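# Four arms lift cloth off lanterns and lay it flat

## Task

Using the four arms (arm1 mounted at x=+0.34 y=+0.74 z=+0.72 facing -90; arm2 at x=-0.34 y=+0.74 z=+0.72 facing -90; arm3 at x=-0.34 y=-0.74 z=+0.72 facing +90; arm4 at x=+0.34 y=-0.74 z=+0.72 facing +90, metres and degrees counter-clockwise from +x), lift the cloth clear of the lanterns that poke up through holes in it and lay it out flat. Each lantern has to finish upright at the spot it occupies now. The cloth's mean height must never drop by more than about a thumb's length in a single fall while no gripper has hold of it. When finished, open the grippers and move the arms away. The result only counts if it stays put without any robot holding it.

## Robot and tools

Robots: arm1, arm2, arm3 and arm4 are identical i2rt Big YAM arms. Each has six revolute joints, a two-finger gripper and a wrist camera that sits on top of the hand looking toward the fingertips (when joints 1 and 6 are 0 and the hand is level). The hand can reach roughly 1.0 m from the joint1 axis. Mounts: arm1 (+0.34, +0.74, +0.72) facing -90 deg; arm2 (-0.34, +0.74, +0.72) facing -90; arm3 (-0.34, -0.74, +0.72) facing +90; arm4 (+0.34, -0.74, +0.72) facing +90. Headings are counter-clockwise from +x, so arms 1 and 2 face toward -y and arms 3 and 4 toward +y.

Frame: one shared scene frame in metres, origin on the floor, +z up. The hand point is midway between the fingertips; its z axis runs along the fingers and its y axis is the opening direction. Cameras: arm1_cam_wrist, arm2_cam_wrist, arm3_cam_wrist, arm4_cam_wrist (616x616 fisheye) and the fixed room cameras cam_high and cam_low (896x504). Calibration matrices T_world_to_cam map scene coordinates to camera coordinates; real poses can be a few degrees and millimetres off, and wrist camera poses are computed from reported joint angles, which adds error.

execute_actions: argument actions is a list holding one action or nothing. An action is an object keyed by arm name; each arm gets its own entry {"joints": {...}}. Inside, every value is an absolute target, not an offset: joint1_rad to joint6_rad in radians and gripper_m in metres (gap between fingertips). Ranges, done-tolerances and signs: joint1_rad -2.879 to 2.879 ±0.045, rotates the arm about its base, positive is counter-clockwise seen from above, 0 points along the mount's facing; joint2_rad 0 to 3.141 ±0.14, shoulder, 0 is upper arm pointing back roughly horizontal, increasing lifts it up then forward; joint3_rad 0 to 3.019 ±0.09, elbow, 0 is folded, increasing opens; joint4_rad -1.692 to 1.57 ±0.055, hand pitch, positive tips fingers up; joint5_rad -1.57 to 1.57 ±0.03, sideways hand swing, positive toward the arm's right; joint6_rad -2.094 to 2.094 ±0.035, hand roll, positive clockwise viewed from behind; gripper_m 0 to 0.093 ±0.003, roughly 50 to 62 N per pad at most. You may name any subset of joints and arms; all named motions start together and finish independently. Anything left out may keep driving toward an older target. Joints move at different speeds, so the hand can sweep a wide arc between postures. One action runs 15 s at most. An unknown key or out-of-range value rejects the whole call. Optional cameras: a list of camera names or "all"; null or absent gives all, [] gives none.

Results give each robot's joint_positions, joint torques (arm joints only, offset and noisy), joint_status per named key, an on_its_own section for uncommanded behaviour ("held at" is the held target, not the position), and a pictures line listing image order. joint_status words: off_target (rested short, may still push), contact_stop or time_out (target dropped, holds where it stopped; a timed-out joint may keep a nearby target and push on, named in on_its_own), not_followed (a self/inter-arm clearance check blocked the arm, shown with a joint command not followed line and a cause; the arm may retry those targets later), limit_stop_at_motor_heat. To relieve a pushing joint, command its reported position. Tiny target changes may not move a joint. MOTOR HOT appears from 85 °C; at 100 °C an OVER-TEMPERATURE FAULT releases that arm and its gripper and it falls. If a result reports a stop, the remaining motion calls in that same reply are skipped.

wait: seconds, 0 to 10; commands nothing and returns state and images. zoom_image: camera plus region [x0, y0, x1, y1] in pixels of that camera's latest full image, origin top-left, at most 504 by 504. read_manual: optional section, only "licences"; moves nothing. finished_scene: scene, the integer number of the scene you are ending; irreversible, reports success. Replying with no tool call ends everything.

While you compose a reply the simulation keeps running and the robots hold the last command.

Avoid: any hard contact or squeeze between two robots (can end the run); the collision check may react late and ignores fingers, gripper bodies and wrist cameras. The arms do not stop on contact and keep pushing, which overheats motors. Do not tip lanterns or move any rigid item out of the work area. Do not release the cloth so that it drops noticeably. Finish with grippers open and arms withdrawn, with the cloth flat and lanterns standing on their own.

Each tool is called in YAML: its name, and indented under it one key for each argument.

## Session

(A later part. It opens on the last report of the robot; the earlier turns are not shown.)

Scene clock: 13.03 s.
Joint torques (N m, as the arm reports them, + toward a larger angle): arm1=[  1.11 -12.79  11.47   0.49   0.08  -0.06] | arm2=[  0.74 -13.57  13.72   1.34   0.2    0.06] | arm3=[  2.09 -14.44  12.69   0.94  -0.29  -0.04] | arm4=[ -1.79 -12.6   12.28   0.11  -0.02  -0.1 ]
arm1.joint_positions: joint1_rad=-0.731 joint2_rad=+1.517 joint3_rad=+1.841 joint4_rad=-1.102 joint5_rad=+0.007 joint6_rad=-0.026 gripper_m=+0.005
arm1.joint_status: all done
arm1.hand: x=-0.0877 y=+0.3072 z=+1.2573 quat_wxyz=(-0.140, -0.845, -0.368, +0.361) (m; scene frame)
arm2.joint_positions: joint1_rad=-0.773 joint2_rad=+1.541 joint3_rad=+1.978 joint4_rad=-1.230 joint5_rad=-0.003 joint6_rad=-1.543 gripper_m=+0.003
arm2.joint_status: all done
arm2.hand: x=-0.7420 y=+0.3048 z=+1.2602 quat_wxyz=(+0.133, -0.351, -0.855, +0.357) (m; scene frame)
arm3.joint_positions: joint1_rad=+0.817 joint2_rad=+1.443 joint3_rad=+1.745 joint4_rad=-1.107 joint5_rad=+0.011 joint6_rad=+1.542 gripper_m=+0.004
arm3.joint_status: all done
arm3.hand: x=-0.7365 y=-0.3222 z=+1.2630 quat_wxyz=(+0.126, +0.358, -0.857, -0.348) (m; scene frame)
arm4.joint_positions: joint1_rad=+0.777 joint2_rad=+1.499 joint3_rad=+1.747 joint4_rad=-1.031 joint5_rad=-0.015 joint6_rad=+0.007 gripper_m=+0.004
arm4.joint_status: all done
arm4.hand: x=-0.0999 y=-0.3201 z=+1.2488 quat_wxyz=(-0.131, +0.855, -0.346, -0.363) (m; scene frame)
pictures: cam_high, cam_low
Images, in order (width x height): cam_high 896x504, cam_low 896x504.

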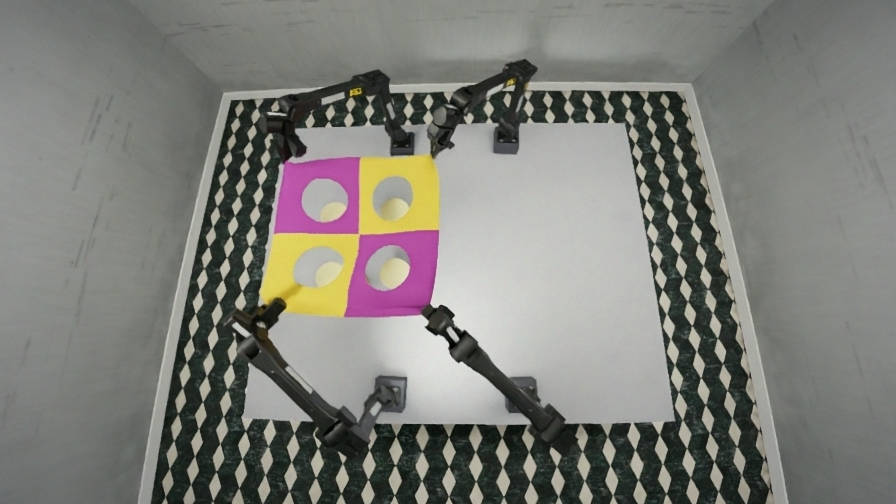

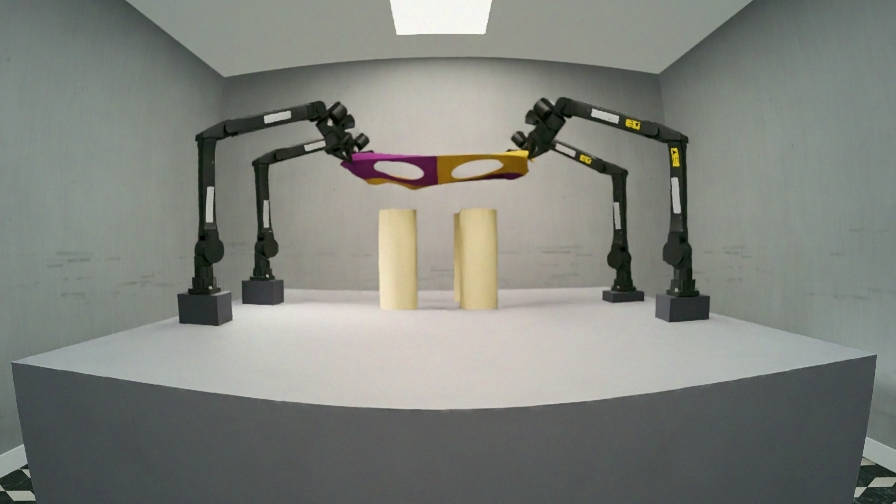

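execute_actions:
  actions:
    - {"arm1":{"joints":{"joint1_rad":-0.334,"joint2_rad":1.162,"joint3_rad":1.5,"joint4_rad":-1.13,"joint6_rad":0.371}},"arm2":{"joints":{"joint1_rad":-0.364,"joint2_rad":1.192,"joint3_rad":1.626,"joint4_rad":-1.234,"joint6_rad":-1.134}},"arm3":{"joints":{"joint1_rad":0.389,"joint2_rad":1.089,"joint3_rad":1.42,"joint4_rad":-1.13,"joint6_rad":1.114}},"arm4":{"joints":{"joint1_rad":0.388,"joint2_rad":1.131,"joint3_rad":1.422,"joint4_rad":-1.09,"joint6_rad":-0.382}}}
  cameras: ["cam_low"]

execute_actions:
  actions:
    - {"arm1":{"joints":{"joint1_rad":0.222,"joint2_rad":1.093,"joint3_rad":1.45,"joint4_rad":-1.156,"joint6_rad":0.927}},"arm2":{"joints":{"joint1_rad":0.19,"joint2_rad":1.15,"joint3_rad":1.595,"joint4_rad":-1.244,"joint6_rad":-0.58}},"arm3":{"joints":{"joint1_rad":-0.192,"joint2_rad":1.062,"joint3_rad":1.4,"joint4_rad":-1.138,"joint6_rad":0.533}},"arm4":{"joints":{"joint1_rad":-0.178,"joint2_rad":1.04,"joint3_rad":1.36,"joint4_rad":-1.12,"joint6_rad":-0.948}}}
  cameras: ["cam_low"]

execute_actions:
  actions:
    - {"arm1":{"joints":{"joint1_rad":0.693,"joint2_rad":1.343,"joint3_rad":1.685,"joint4_rad":-1.11,"joint6_rad":1.398}},"arm2":{"joints":{"joint1_rad":0.65,"joint2_rad":1.423,"joint3_rad":1.866,"joint4_rad":-1.213,"joint6_rad":-0.12}},"arm3":{"joints":{"joint1_rad":-0.651,"joint2_rad":1.352,"joint3_rad":1.64,"joint4_rad":-1.056,"joint6_rad":0.074}},"arm4":{"joints":{"joint1_rad":-0.672,"joint2_rad":1.285,"joint3_rad":1.576,"joint4_rad":-1.06,"joint6_rad":-1.442}}}
  cameras: ["cam_low","cam_high"]

Scene clock: 15.57 s.
Joint torques (N m, as the arm reports them, + toward a larger angle): arm1=[ 0.5  -7.6   8.49  0.7   0.03  0.18] | arm2=[ 0.14 -8.8  11.33  1.43  0.32  0.22] | arm3=[ 1.88 -7.73  9.29  0.95 -0.34 -0.25] | arm4=[-1.48 -6.48  9.86  0.37  0.12 -0.11]
arm1.joint_positions: joint1_rad=-0.331 joint2_rad=+1.169 joint3_rad=+1.507 joint4_rad=-1.110 joint5_rad=+0.008 joint6_rad=+0.356 gripper_m=+0.005
arm1.joint_status: all done
arm1.hand: x=+0.1629 y=+0.3001 z=+1.2553 quat_wxyz=(-0.268, -0.841, -0.375, +0.282) (m; scene frame)
arm2.joint_positions: joint1_rad=-0.357 joint2_rad=+1.201 joint3_rad=+1.618 joint4_rad=-1.231 joint5_rad=-0.007 joint6_rad=-1.144 gripper_m=+0.003
arm2.joint_status: all done
arm2.hand: x=-0.4870 y=+0.3004 z=+1.2465 quat_wxyz=(-0.020, -0.344, -0.863, +0.371) (m; scene frame)
arm3.joint_positions: joint1_rad=+0.376 joint2_rad=+1.082 joint3_rad=+1.416 joint4_rad=-1.124 joint5_rad=+0.013 joint6_rad=+1.126 gripper_m=+0.004
arm3.joint_status: all done
arm3.hand: x=-0.4757 y=-0.3231 z=+1.2610 quat_wxyz=(-0.033, +0.346, -0.859, -0.377) (m; scene frame)
arm4.joint_positions: joint1_rad=+0.386 joint2_rad=+1.137 joint3_rad=+1.414 joint4_rad=-1.070 joint5_rad=-0.019 joint6_rad=-0.372 gripper_m=+0.004
arm4.joint_status: all done
arm4.hand: x=+0.1500 y=-0.3145 z=+1.2445 quat_wxyz=(-0.252, +0.856, -0.352, -0.284) (m; scene frame)
pictures: cam_low
Images, in order (width x height): cam_low 896x504.

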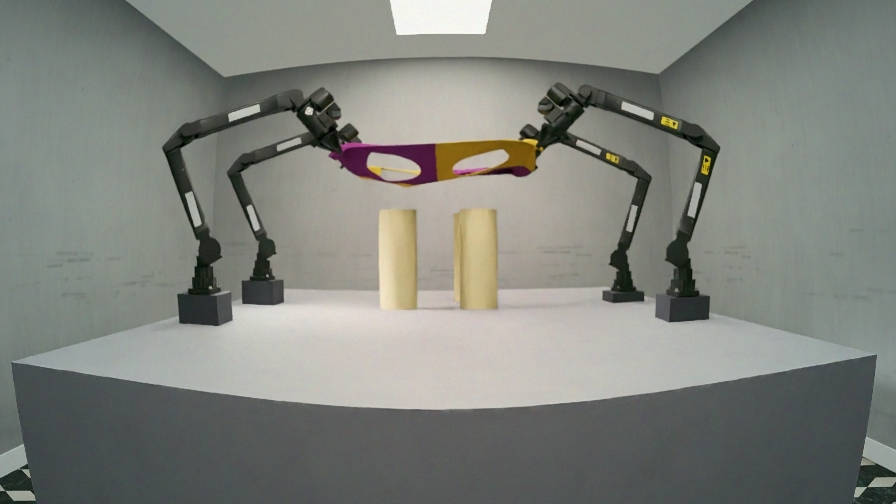

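Scene clock: 17.17 s.
Joint torques (N m, as the arm reports them, + toward a larger angle): arm1=[ 1.46 -6.63  8.31  0.68 -0.01  0.19] | arm2=[ 0.75 -9.51 11.06  1.21  0.24  0.16] | arm3=[  1.15 -10.     9.57   0.57  -0.23  -0.19] | arm4=[-2.34 -6.14 10.05  0.37  0.09 -0.08]
arm1.joint_positions: joint1_rad=+0.212 joint2_rad=+1.103 joint3_rad=+1.457 joint4_rad=-1.135 joint5_rad=+0.010 joint6_rad=+0.913 gripper_m=+0.005
arm1.joint_status: all done
arm1.hand: x=+0.4100 y=+0.3008 z=+1.2516 quat_wxyz=(-0.370, -0.846, -0.370, +0.100) (m; scene frame)
arm2.joint_positions: joint1_rad=+0.190 joint2_rad=+1.160 joint3_rad=+1.589 joint4_rad=-1.234 joint5_rad=-0.004 joint6_rad=-0.591 gripper_m=+0.003
arm2.joint_status: all done
arm2.hand: x=-0.2395 y=+0.3005 z=+1.2480 quat_wxyz=(-0.211, -0.347, -0.860, +0.309) (m; scene frame)
arm3.joint_positions: joint1_rad=-0.197 joint2_rad=+1.082 joint3_rad=+1.395 joint4_rad=-1.124 joint5_rad=+0.008 joint6_rad=+0.545 gripper_m=+0.004
arm3.joint_status: all done
arm3.hand: x=-0.2297 y=-0.3162 z=+1.2522 quat_wxyz=(-0.227, +0.352, -0.859, -0.293) (m; scene frame)
arm4.joint_positions: joint1_rad=-0.170 joint2_rad=+1.056 joint3_rad=+1.349 joint4_rad=-1.102 joint5_rad=-0.019 joint6_rad=-0.939 gripper_m=+0.004
arm4.joint_status: all done
arm4.hand: x=+0.3971 y=-0.3118 z=+1.2355 quat_wxyz=(-0.355, +0.862, -0.348, -0.103) (m; scene frame)
pictures: cam_low
Images, in order (width x height): cam_low 896x504.

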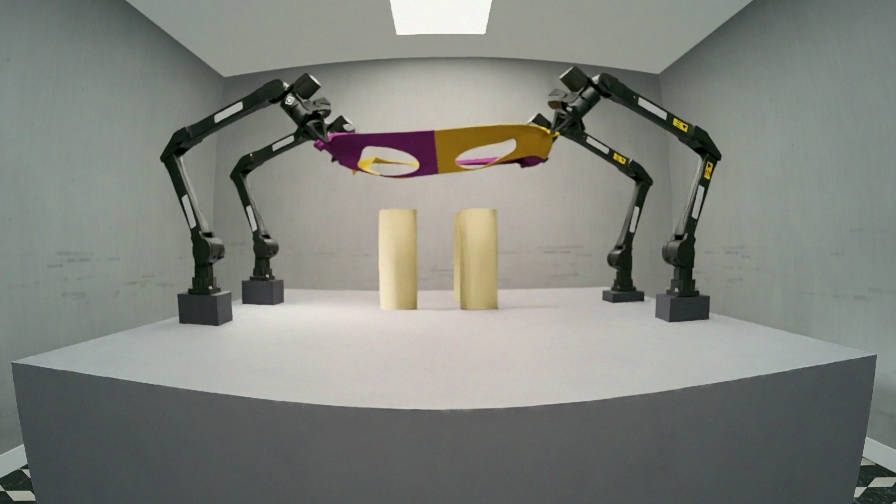

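Scene clock: 18.67 s.
Joint torques (N m, as the arm reports them, + toward a larger angle): arm1=[  1.51 -10.59  13.05   2.23  -0.07   0.19] | arm2=[ -0.35 -14.76  15.54   1.86   0.14   0.15] | arm3=[  1.33 -16.21  13.44   1.61  -0.09  -0.17] | arm4=[ -2.23 -10.41  13.55   1.52   0.07  -0.08]
arm1.joint_positions: joint1_rad=+0.686 joint2_rad=+1.346 joint3_rad=+1.630 joint4_rad=-1.128 joint5_rad=+0.012 joint6_rad=+1.383 gripper_m=+0.005
arm1.joint_status: all done
arm1.hand: x=+0.6553 y=+0.3104 z=+1.2301 quat_wxyz=(-0.346, -0.857, -0.376, -0.072) (m; scene frame)
arm2.joint_positions: joint1_rad=+0.658 joint2_rad=+1.442 joint3_rad=+1.811 joint4_rad=-1.220 joint5_rad=+0.001 joint6_rad=-0.129 gripper_m=+0.003
arm2.joint_status: all done
arm2.hand: x=+0.0167 y=+0.3062 z=+1.2291 quat_wxyz=(-0.307, -0.348, -0.869, +0.173) (m; scene frame)
arm3.joint_positions: joint1_rad=-0.658 joint2_rad=+1.377 joint3_rad=+1.583 joint4_rad=-1.066 joint5_rad=+0.003 joint6_rad=+0.085 gripper_m=+0.004
arm3.joint_status: all done
arm3.hand: x=+0.0203 y=-0.3226 z=+1.2249 quat_wxyz=(-0.314, +0.356, -0.867, -0.155) (m; scene frame)
arm4.joint_positions: joint1_rad=-0.665 joint2_rad=+1.305 joint3_rad=+1.521 joint4_rad=-1.080 joint5_rad=-0.019 joint6_rad=-1.433 gripper_m=+0.004
arm4.joint_status: all done
arm4.hand: x=+0.6463 y=-0.3176 z=+1.2156 quat_wxyz=(-0.334, +0.871, -0.353, +0.073) (m; scene frame)
pictures: cam_high, cam_low
Images, in order (width x height): cam_high 896x504, cam_low 896x504.

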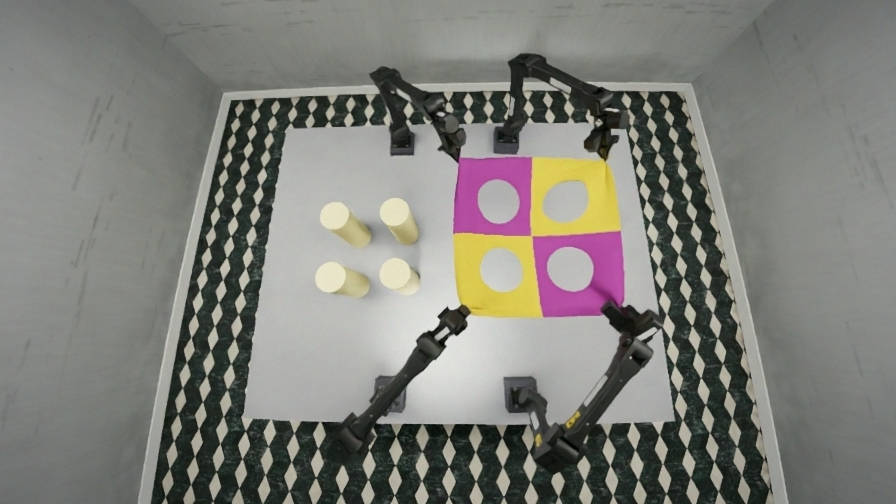

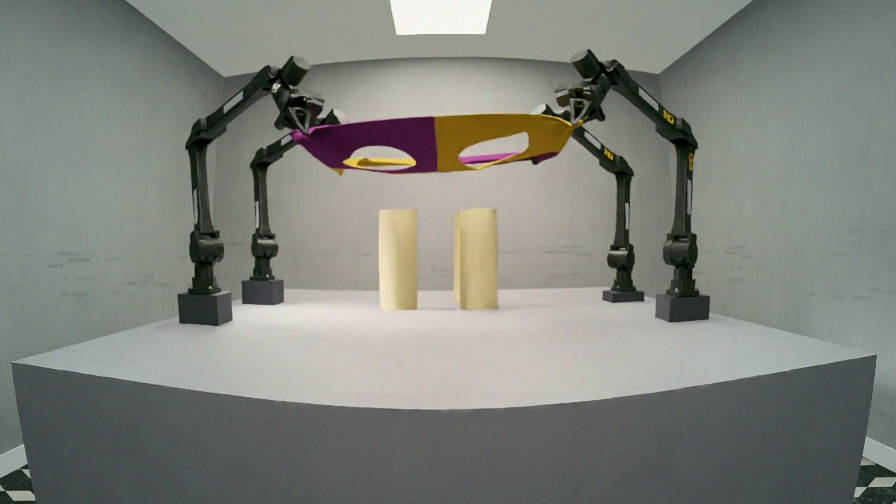

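execute_actions:
  actions:
    - {"arm1":{"joints":{"joint1_rad":0.705,"joint2_rad":1.529,"joint3_rad":1.284,"joint4_rad":-0.945}},"arm2":{"joints":{"joint1_rad":0.64,"joint2_rad":1.543,"joint3_rad":1.4,"joint4_rad":-1.045}},"arm3":{"joints":{"joint1_rad":-0.635,"joint2_rad":1.553,"joint3_rad":1.27,"joint4_rad":-0.905}},"arm4":{"joints":{"joint1_rad":-0.704,"joint2_rad":1.518,"joint3_rad":1.21,"joint4_rad":-0.88}}}
  cameras: []

execute_actions:
  actions:
    - {"arm1":{"joints":{"joint2_rad":1.985,"joint3_rad":1.33,"joint4_rad":-0.876}},"arm2":{"joints":{"joint2_rad":1.95,"joint3_rad":1.39,"joint4_rad":-0.975}},"arm3":{"joints":{"joint2_rad":2.01,"joint3_rad":1.34,"joint4_rad":-0.851}},"arm4":{"joints":{"joint2_rad":1.995,"joint3_rad":1.28,"joint4_rad":-0.808}}}
  cameras: ["cam_low","cam_high"]

Scene clock: 20.53 s.
Joint torques (N m, as the arm reports them, + toward a larger angle): arm1=[  2.91 -12.07   9.55   1.41  -0.26   0.17] | arm2=[ -0.03 -15.1   12.23   0.9    0.07   0.13] | arm3=[  1.61 -19.18  10.06   0.3   -0.1   -0.14] | arm4=[ -3.27 -12.14  11.37   0.96   0.4   -0.09]
arm1.joint_positions: joint1_rad=+0.686 joint2_rad=+1.521 joint3_rad=+1.272 joint4_rad=-0.956 joint5_rad=+0.017 joint6_rad=+1.384 gripper_m=+0.005
arm1.joint_status: all done
arm1.hand: x=+0.6503 y=+0.3141 z=+0.9804 quat_wxyz=(-0.177, -0.901, -0.395, -0.030) (m; scene frame)
arm2.joint_positions: joint1_rad=+0.648 joint2_rad=+1.550 joint3_rad=+1.383 joint4_rad=-1.042 joint5_rad=+0.002 joint6_rad=-0.128 gripper_m=+0.003
arm2.joint_status: all done
arm2.hand: x=+0.0033 y=+0.3123 z=+0.9784 quat_wxyz=(-0.156, -0.371, -0.911, +0.091) (m; scene frame)
arm3.joint_positions: joint1_rad=-0.643 joint2_rad=+1.579 joint3_rad=+1.248 joint4_rad=-0.899 joint5_rad=+0.003 joint6_rad=+0.084 gripper_m=+0.004
arm3.joint_status: all done
arm3.hand: x=+0.0078 y=-0.3285 z=+0.9706 quat_wxyz=(-0.155, +0.380, -0.909, -0.074) (m; scene frame)
arm4.joint_positions: joint1_rad=-0.686 joint2_rad=+1.529 joint3_rad=+1.172 joint4_rad=-0.898 joint5_rad=-0.025 joint6_rad=-1.433 gripper_m=+0.004
arm4.joint_status: all done
arm4.hand: x=+0.6433 y=-0.3342 z=+0.9517 quat_wxyz=(-0.151, +0.912, -0.380, +0.024) (m; scene frame)
pictures: none
No camera images: the call's "cameras" was empty. Leave "cameras" out to get every camera's image.

Scene clock: 21.93 s.
Joint torques (N m, as the arm reports them, + toward a larger angle): arm1=[  2.7  -16.84   8.31   0.73  -0.17   0.2 ] | arm2=[ -0.23 -18.13  10.14   0.49   0.09   0.13] | arm3=[  1.32 -23.2    7.3   -0.24  -0.11  -0.13] | arm4=[ -3.17 -17.39   8.04   0.35   0.32  -0.12]
arm1.joint_positions: joint1_rad=+0.686 joint2_rad=+1.979 joint3_rad=+1.304 joint4_rad=-0.887 joint5_rad=+0.016 joint6_rad=+1.384 gripper_m=+0.005
arm1.joint_status: all done
arm1.hand: x=+0.6528 y=+0.3097 z=+0.7587 quat_wxyz=(-0.005, -0.915, -0.403, +0.009) (m; scene frame)
arm2.joint_positions: joint1_rad=+0.648 joint2_rad=+1.948 joint3_rad=+1.373 joint4_rad=-0.975 joint5_rad=+0.001 joint6_rad=-0.128 gripper_m=+0.003
arm2.joint_status: all done
arm2.hand: x=+0.0060 y=+0.3082 z=+0.7656 quat_wxyz=(-0.009, -0.377, -0.926, +0.007) (m; scene frame)
arm3.joint_positions: joint1_rad=-0.643 joint2_rad=+2.031 joint3_rad=+1.331 joint4_rad=-0.848 joint5_rad=+0.004 joint6_rad=+0.084 gripper_m=+0.004
arm3.joint_status: all done
arm3.hand: x=+0.0176 y=-0.3195 z=+0.7657 quat_wxyz=(-0.015, +0.386, -0.923, -0.001) (m; scene frame)
arm4.joint_positions: joint1_rad=-0.686 joint2_rad=+2.015 joint3_rad=+1.255 joint4_rad=-0.823 joint5_rad=-0.024 joint6_rad=-1.433 gripper_m=+0.004
arm4.joint_status: all done
arm4.hand: x=+0.6482 y=-0.3260 z=+0.7412 quat_wxyz=(+0.007, +0.922, -0.386, -0.018) (m; scene frame)
pictures: cam_high, cam_low
Images, in order (width x height): cam_high 896x504, cam_low 896x504.

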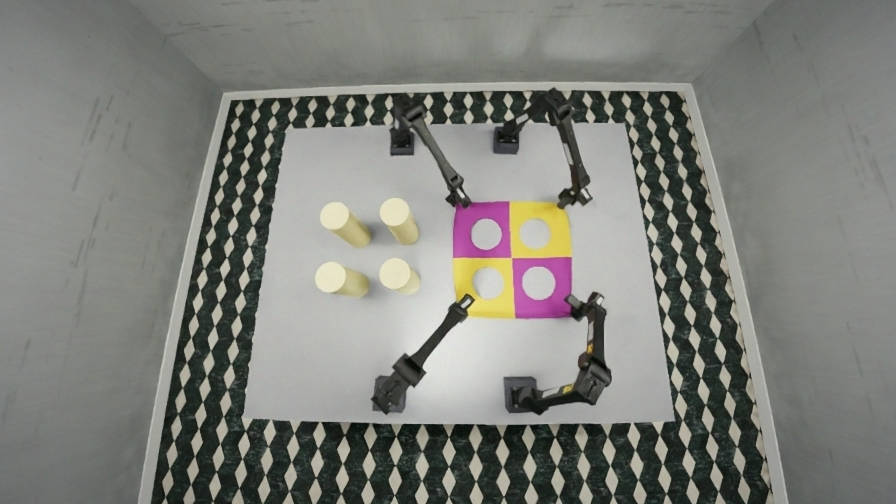

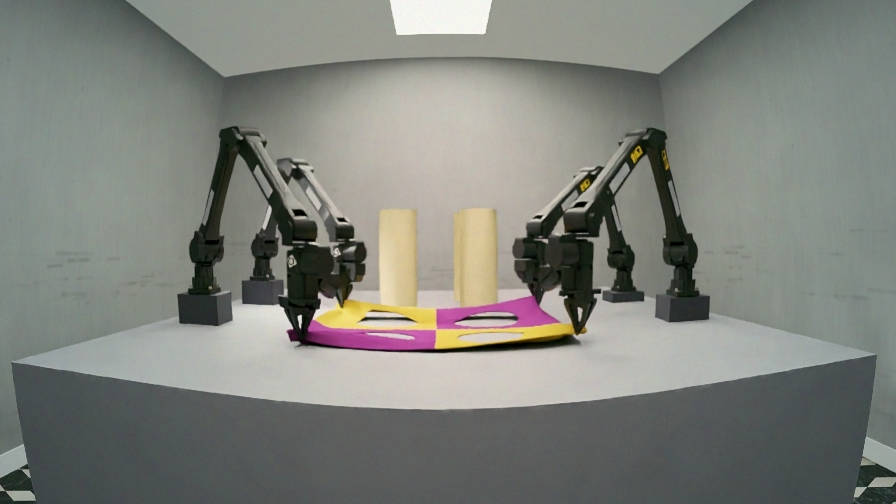

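Reducing q3 lowers and pulls inward toward base.

execute_actions:
  actions:
    - {"arm1":{"joints":{"joint1_rad":0.73,"joint3_rad":1.28}},"arm2":{"joints":{"joint3_rad":1.34}},"arm3":{"joints":{"joint3_rad":1.29}},"arm4":{"joints":{"joint1_rad":-0.73}}}
  cameras: []

execute_actions:
  actions:
    - {"arm1":{"joints":{"gripper_m":0.093}},"arm2":{"joints":{"gripper_m":0.093}},"arm3":{"joints":{"gripper_m":0.093}},"arm4":{"joints":{"gripper_m":0.093}}}
  cameras: []

execute_actions:
  actions:
    - {"arm1":{"joints":{"joint2_rad":1.3}},"arm2":{"joints":{"joint2_rad":1.3}},"arm3":{"joints":{"joint2_rad":1.3}},"arm4":{"joints":{"joint2_rad":1.3}}}
  cameras: ["cam_low","cam_high"]

Scene clock: 22.93 s.
Joint torques (N m, as the arm reports them, + toward a larger angle): arm1=[  2.82 -16.08   5.25   0.64  -0.27   0.21] | arm2=[ -0.06 -18.35   7.47   0.1    0.09   0.14] | arm3=[  1.59 -22.53   5.07  -0.66  -0.1   -0.14] | arm4=[ -4.01 -17.4    8.09   0.36   0.5   -0.12]
arm1.joint_positions: joint1_rad=+0.702 joint2_rad=+1.979 joint3_rad=+1.294 joint4_rad=-0.887 joint5_rad=+0.018 joint6_rad=+1.384 gripper_m=+0.005
arm1.joint_status: all done
arm1.hand: x=+0.6562 y=+0.3186 z=+0.7557 quat_wxyz=(+0.000, -0.912, -0.410, +0.011) (m; scene frame)
arm2.joint_positions: joint1_rad=+0.648 joint2_rad=+1.948 joint3_rad=+1.351 joint4_rad=-0.969 joint5_rad=+0.001 joint6_rad=-0.128 gripper_m=+0.003
arm2.joint_status: all done
arm2.hand: x=+0.0008 y=+0.3148 z=+0.7585 quat_wxyz=(-0.002, -0.377, -0.926, +0.003) (m; scene frame)
arm3.joint_positions: joint1_rad=-0.643 joint2_rad=+2.030 joint3_rad=+1.310 joint4_rad=-0.840 joint5_rad=+0.004 joint6_rad=+0.084 gripper_m=+0.004
arm3.joint_status: all done
arm3.hand: x=+0.0124 y=-0.3257 z=+0.7603 quat_wxyz=(-0.009, +0.386, -0.923, +0.002) (m; scene frame)
arm4.joint_positions: joint1_rad=-0.701 joint2_rad=+2.015 joint3_rad=+1.255 joint4_rad=-0.823 joint5_rad=-0.028 joint6_rad=-1.433 gripper_m=+0.004
arm4.joint_status: all done
arm4.hand: x=+0.6542 y=-0.3306 z=+0.7411 quat_wxyz=(+0.007, +0.919, -0.393, -0.019) (m; scene frame)
pictures: none
No camera images: the call's "cameras" was empty. Leave "cameras" out to get every camera's image.

Scene clock: 23.63 s.
Joint torques (N m, as the arm reports them, + toward a larger angle): arm1=[  1.08 -15.98   5.36   0.64   0.05   0.21] | arm2=[  0.04 -17.7    8.34   0.09   0.09   0.13] | arm3=[  1.56 -22.5    6.37  -0.76  -0.1   -0.13] | arm4=[ -1.81 -17.48   8.07   0.35  -0.09  -0.11]
arm1.joint_positions: joint1_rad=+0.726 joint2_rad=+1.979 joint3_rad=+1.292 joint4_rad=-0.887 joint5_rad=+0.010 joint6_rad=+1.384 gripper_m=+0.093
arm1.joint_status: all done
arm1.hand: x=+0.6665 y=+0.3281 z=+0.7549 quat_wxyz=(+0.002, -0.907, -0.421, +0.008) (m; scene frame)
arm2.joint_positions: joint1_rad=+0.648 joint2_rad=+1.948 joint3_rad=+1.340 joint4_rad=-0.969 joint5_rad=+0.001 joint6_rad=-0.128 gripper_m=+0.093
arm2.joint_status: all done
arm2.hand: x=-0.0026 y=+0.3191 z=+0.7548 quat_wxyz=(+0.003, -0.377, -0.926, +0.000) (m; scene frame)
arm3.joint_positions: joint1_rad=-0.643 joint2_rad=+2.030 joint3_rad=+1.289 joint4_rad=-0.840 joint5_rad=+0.003 joint6_rad=+0.084 gripper_m=+0.093
arm3.joint_status: all done
arm3.hand: x=+0.0056 y=-0.3339 z=+0.7542 quat_wxyz=(+0.000, +0.386, -0.923, +0.007) (m; scene frame)
arm4.joint_positions: joint1_rad=-0.729 joint2_rad=+2.015 joint3_rad=+1.255 joint4_rad=-0.823 joint5_rad=-0.016 joint6_rad=-1.435 gripper_m=+0.093
arm4.joint_status: all done
arm4.hand: x=+0.6669 y=-0.3408 z=+0.7410 quat_wxyz=(+0.008, +0.914, -0.405, -0.014) (m; scene frame)
pictures: none
No camera images: the call's "cameras" was empty. Leave "cameras" out to get every camera's image.

Scene clock: 25.23 s.
Joint torques (N m, as the arm reports them, + toward a larger angle): arm1=[ 1.2  -8.95  9.3   1.83  0.02  0.13] | arm2=[  0.04 -10.7   12.7    1.26   0.09   0.14] | arm3=[  1.52 -10.46  10.42   0.71  -0.1   -0.15] | arm4=[-1.77 -8.15 11.39  1.38 -0.06 -0.06]
arm1.joint_positions: joint1_rad=+0.726 joint2_rad=+1.291 joint3_rad=+1.278 joint4_rad=-0.887 joint5_rad=+0.010 joint6_rad=+1.384 gripper_m=+0.093
arm1.joint_status: all done
arm1.hand: x=+0.6615 y=+0.3365 z=+1.1074 quat_wxyz=(-0.318, -0.858, -0.397, -0.074) (m; scene frame)
arm2.joint_positions: joint1_rad=+0.648 joint2_rad=+1.301 joint3_rad=+1.324 joint4_rad=-0.969 joint5_rad=+0.001 joint6_rad=-0.128 gripper_m=+0.093
arm2.joint_status: all done
arm2.hand: x=-0.0171 y=+0.3387 z=+1.0841 quat_wxyz=(-0.267, -0.359, -0.881, +0.153) (m; scene frame)
arm3.joint_positions: joint1_rad=-0.643 joint2_rad=+1.284 joint3_rad=+1.277 joint4_rad=-0.841 joint5_rad=+0.003 joint6_rad=+0.084 gripper_m=+0.093
arm3.joint_status: all done
arm3.hand: x=-0.0011 y=-0.3371 z=+1.1440 quat_wxyz=(-0.318, +0.361, -0.862, -0.159) (m; scene frame)
arm4.joint_positions: joint1_rad=-0.729 joint2_rad=+1.293 joint3_rad=+1.255 joint4_rad=-0.823 joint5_rad=-0.016 joint6_rad=-1.435 gripper_m=+0.093
arm4.joint_status: all done
arm4.hand: x=+0.6747 y=-0.3349 z=+1.1190 quat_wxyz=(-0.332, +0.860, -0.379, +0.085) (m; scene frame)
pictures: cam_high, cam_low
Images, in order (width x height): cam_high 896x504, cam_low 896x504.

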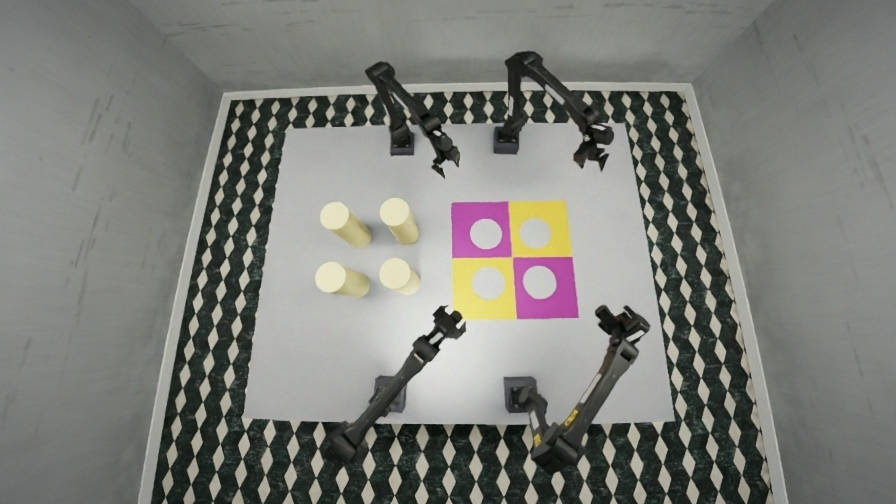

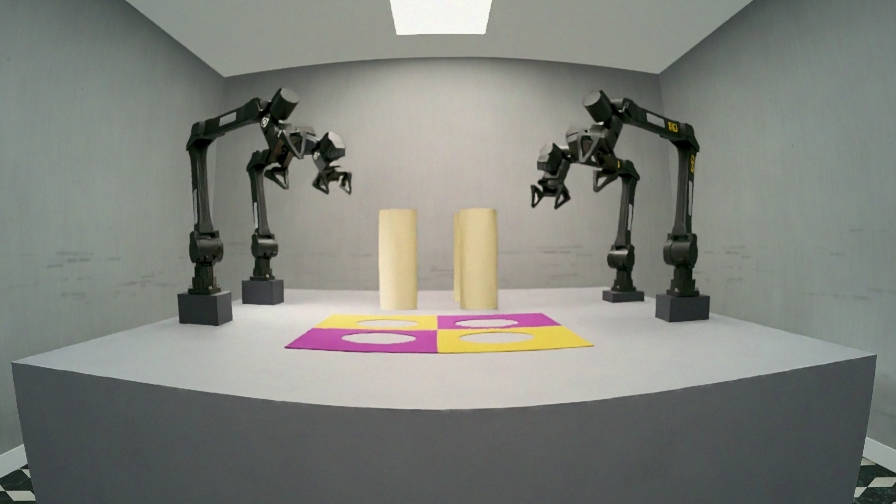

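finished_scene:
  scene: 2

The scene is finished: the task was done.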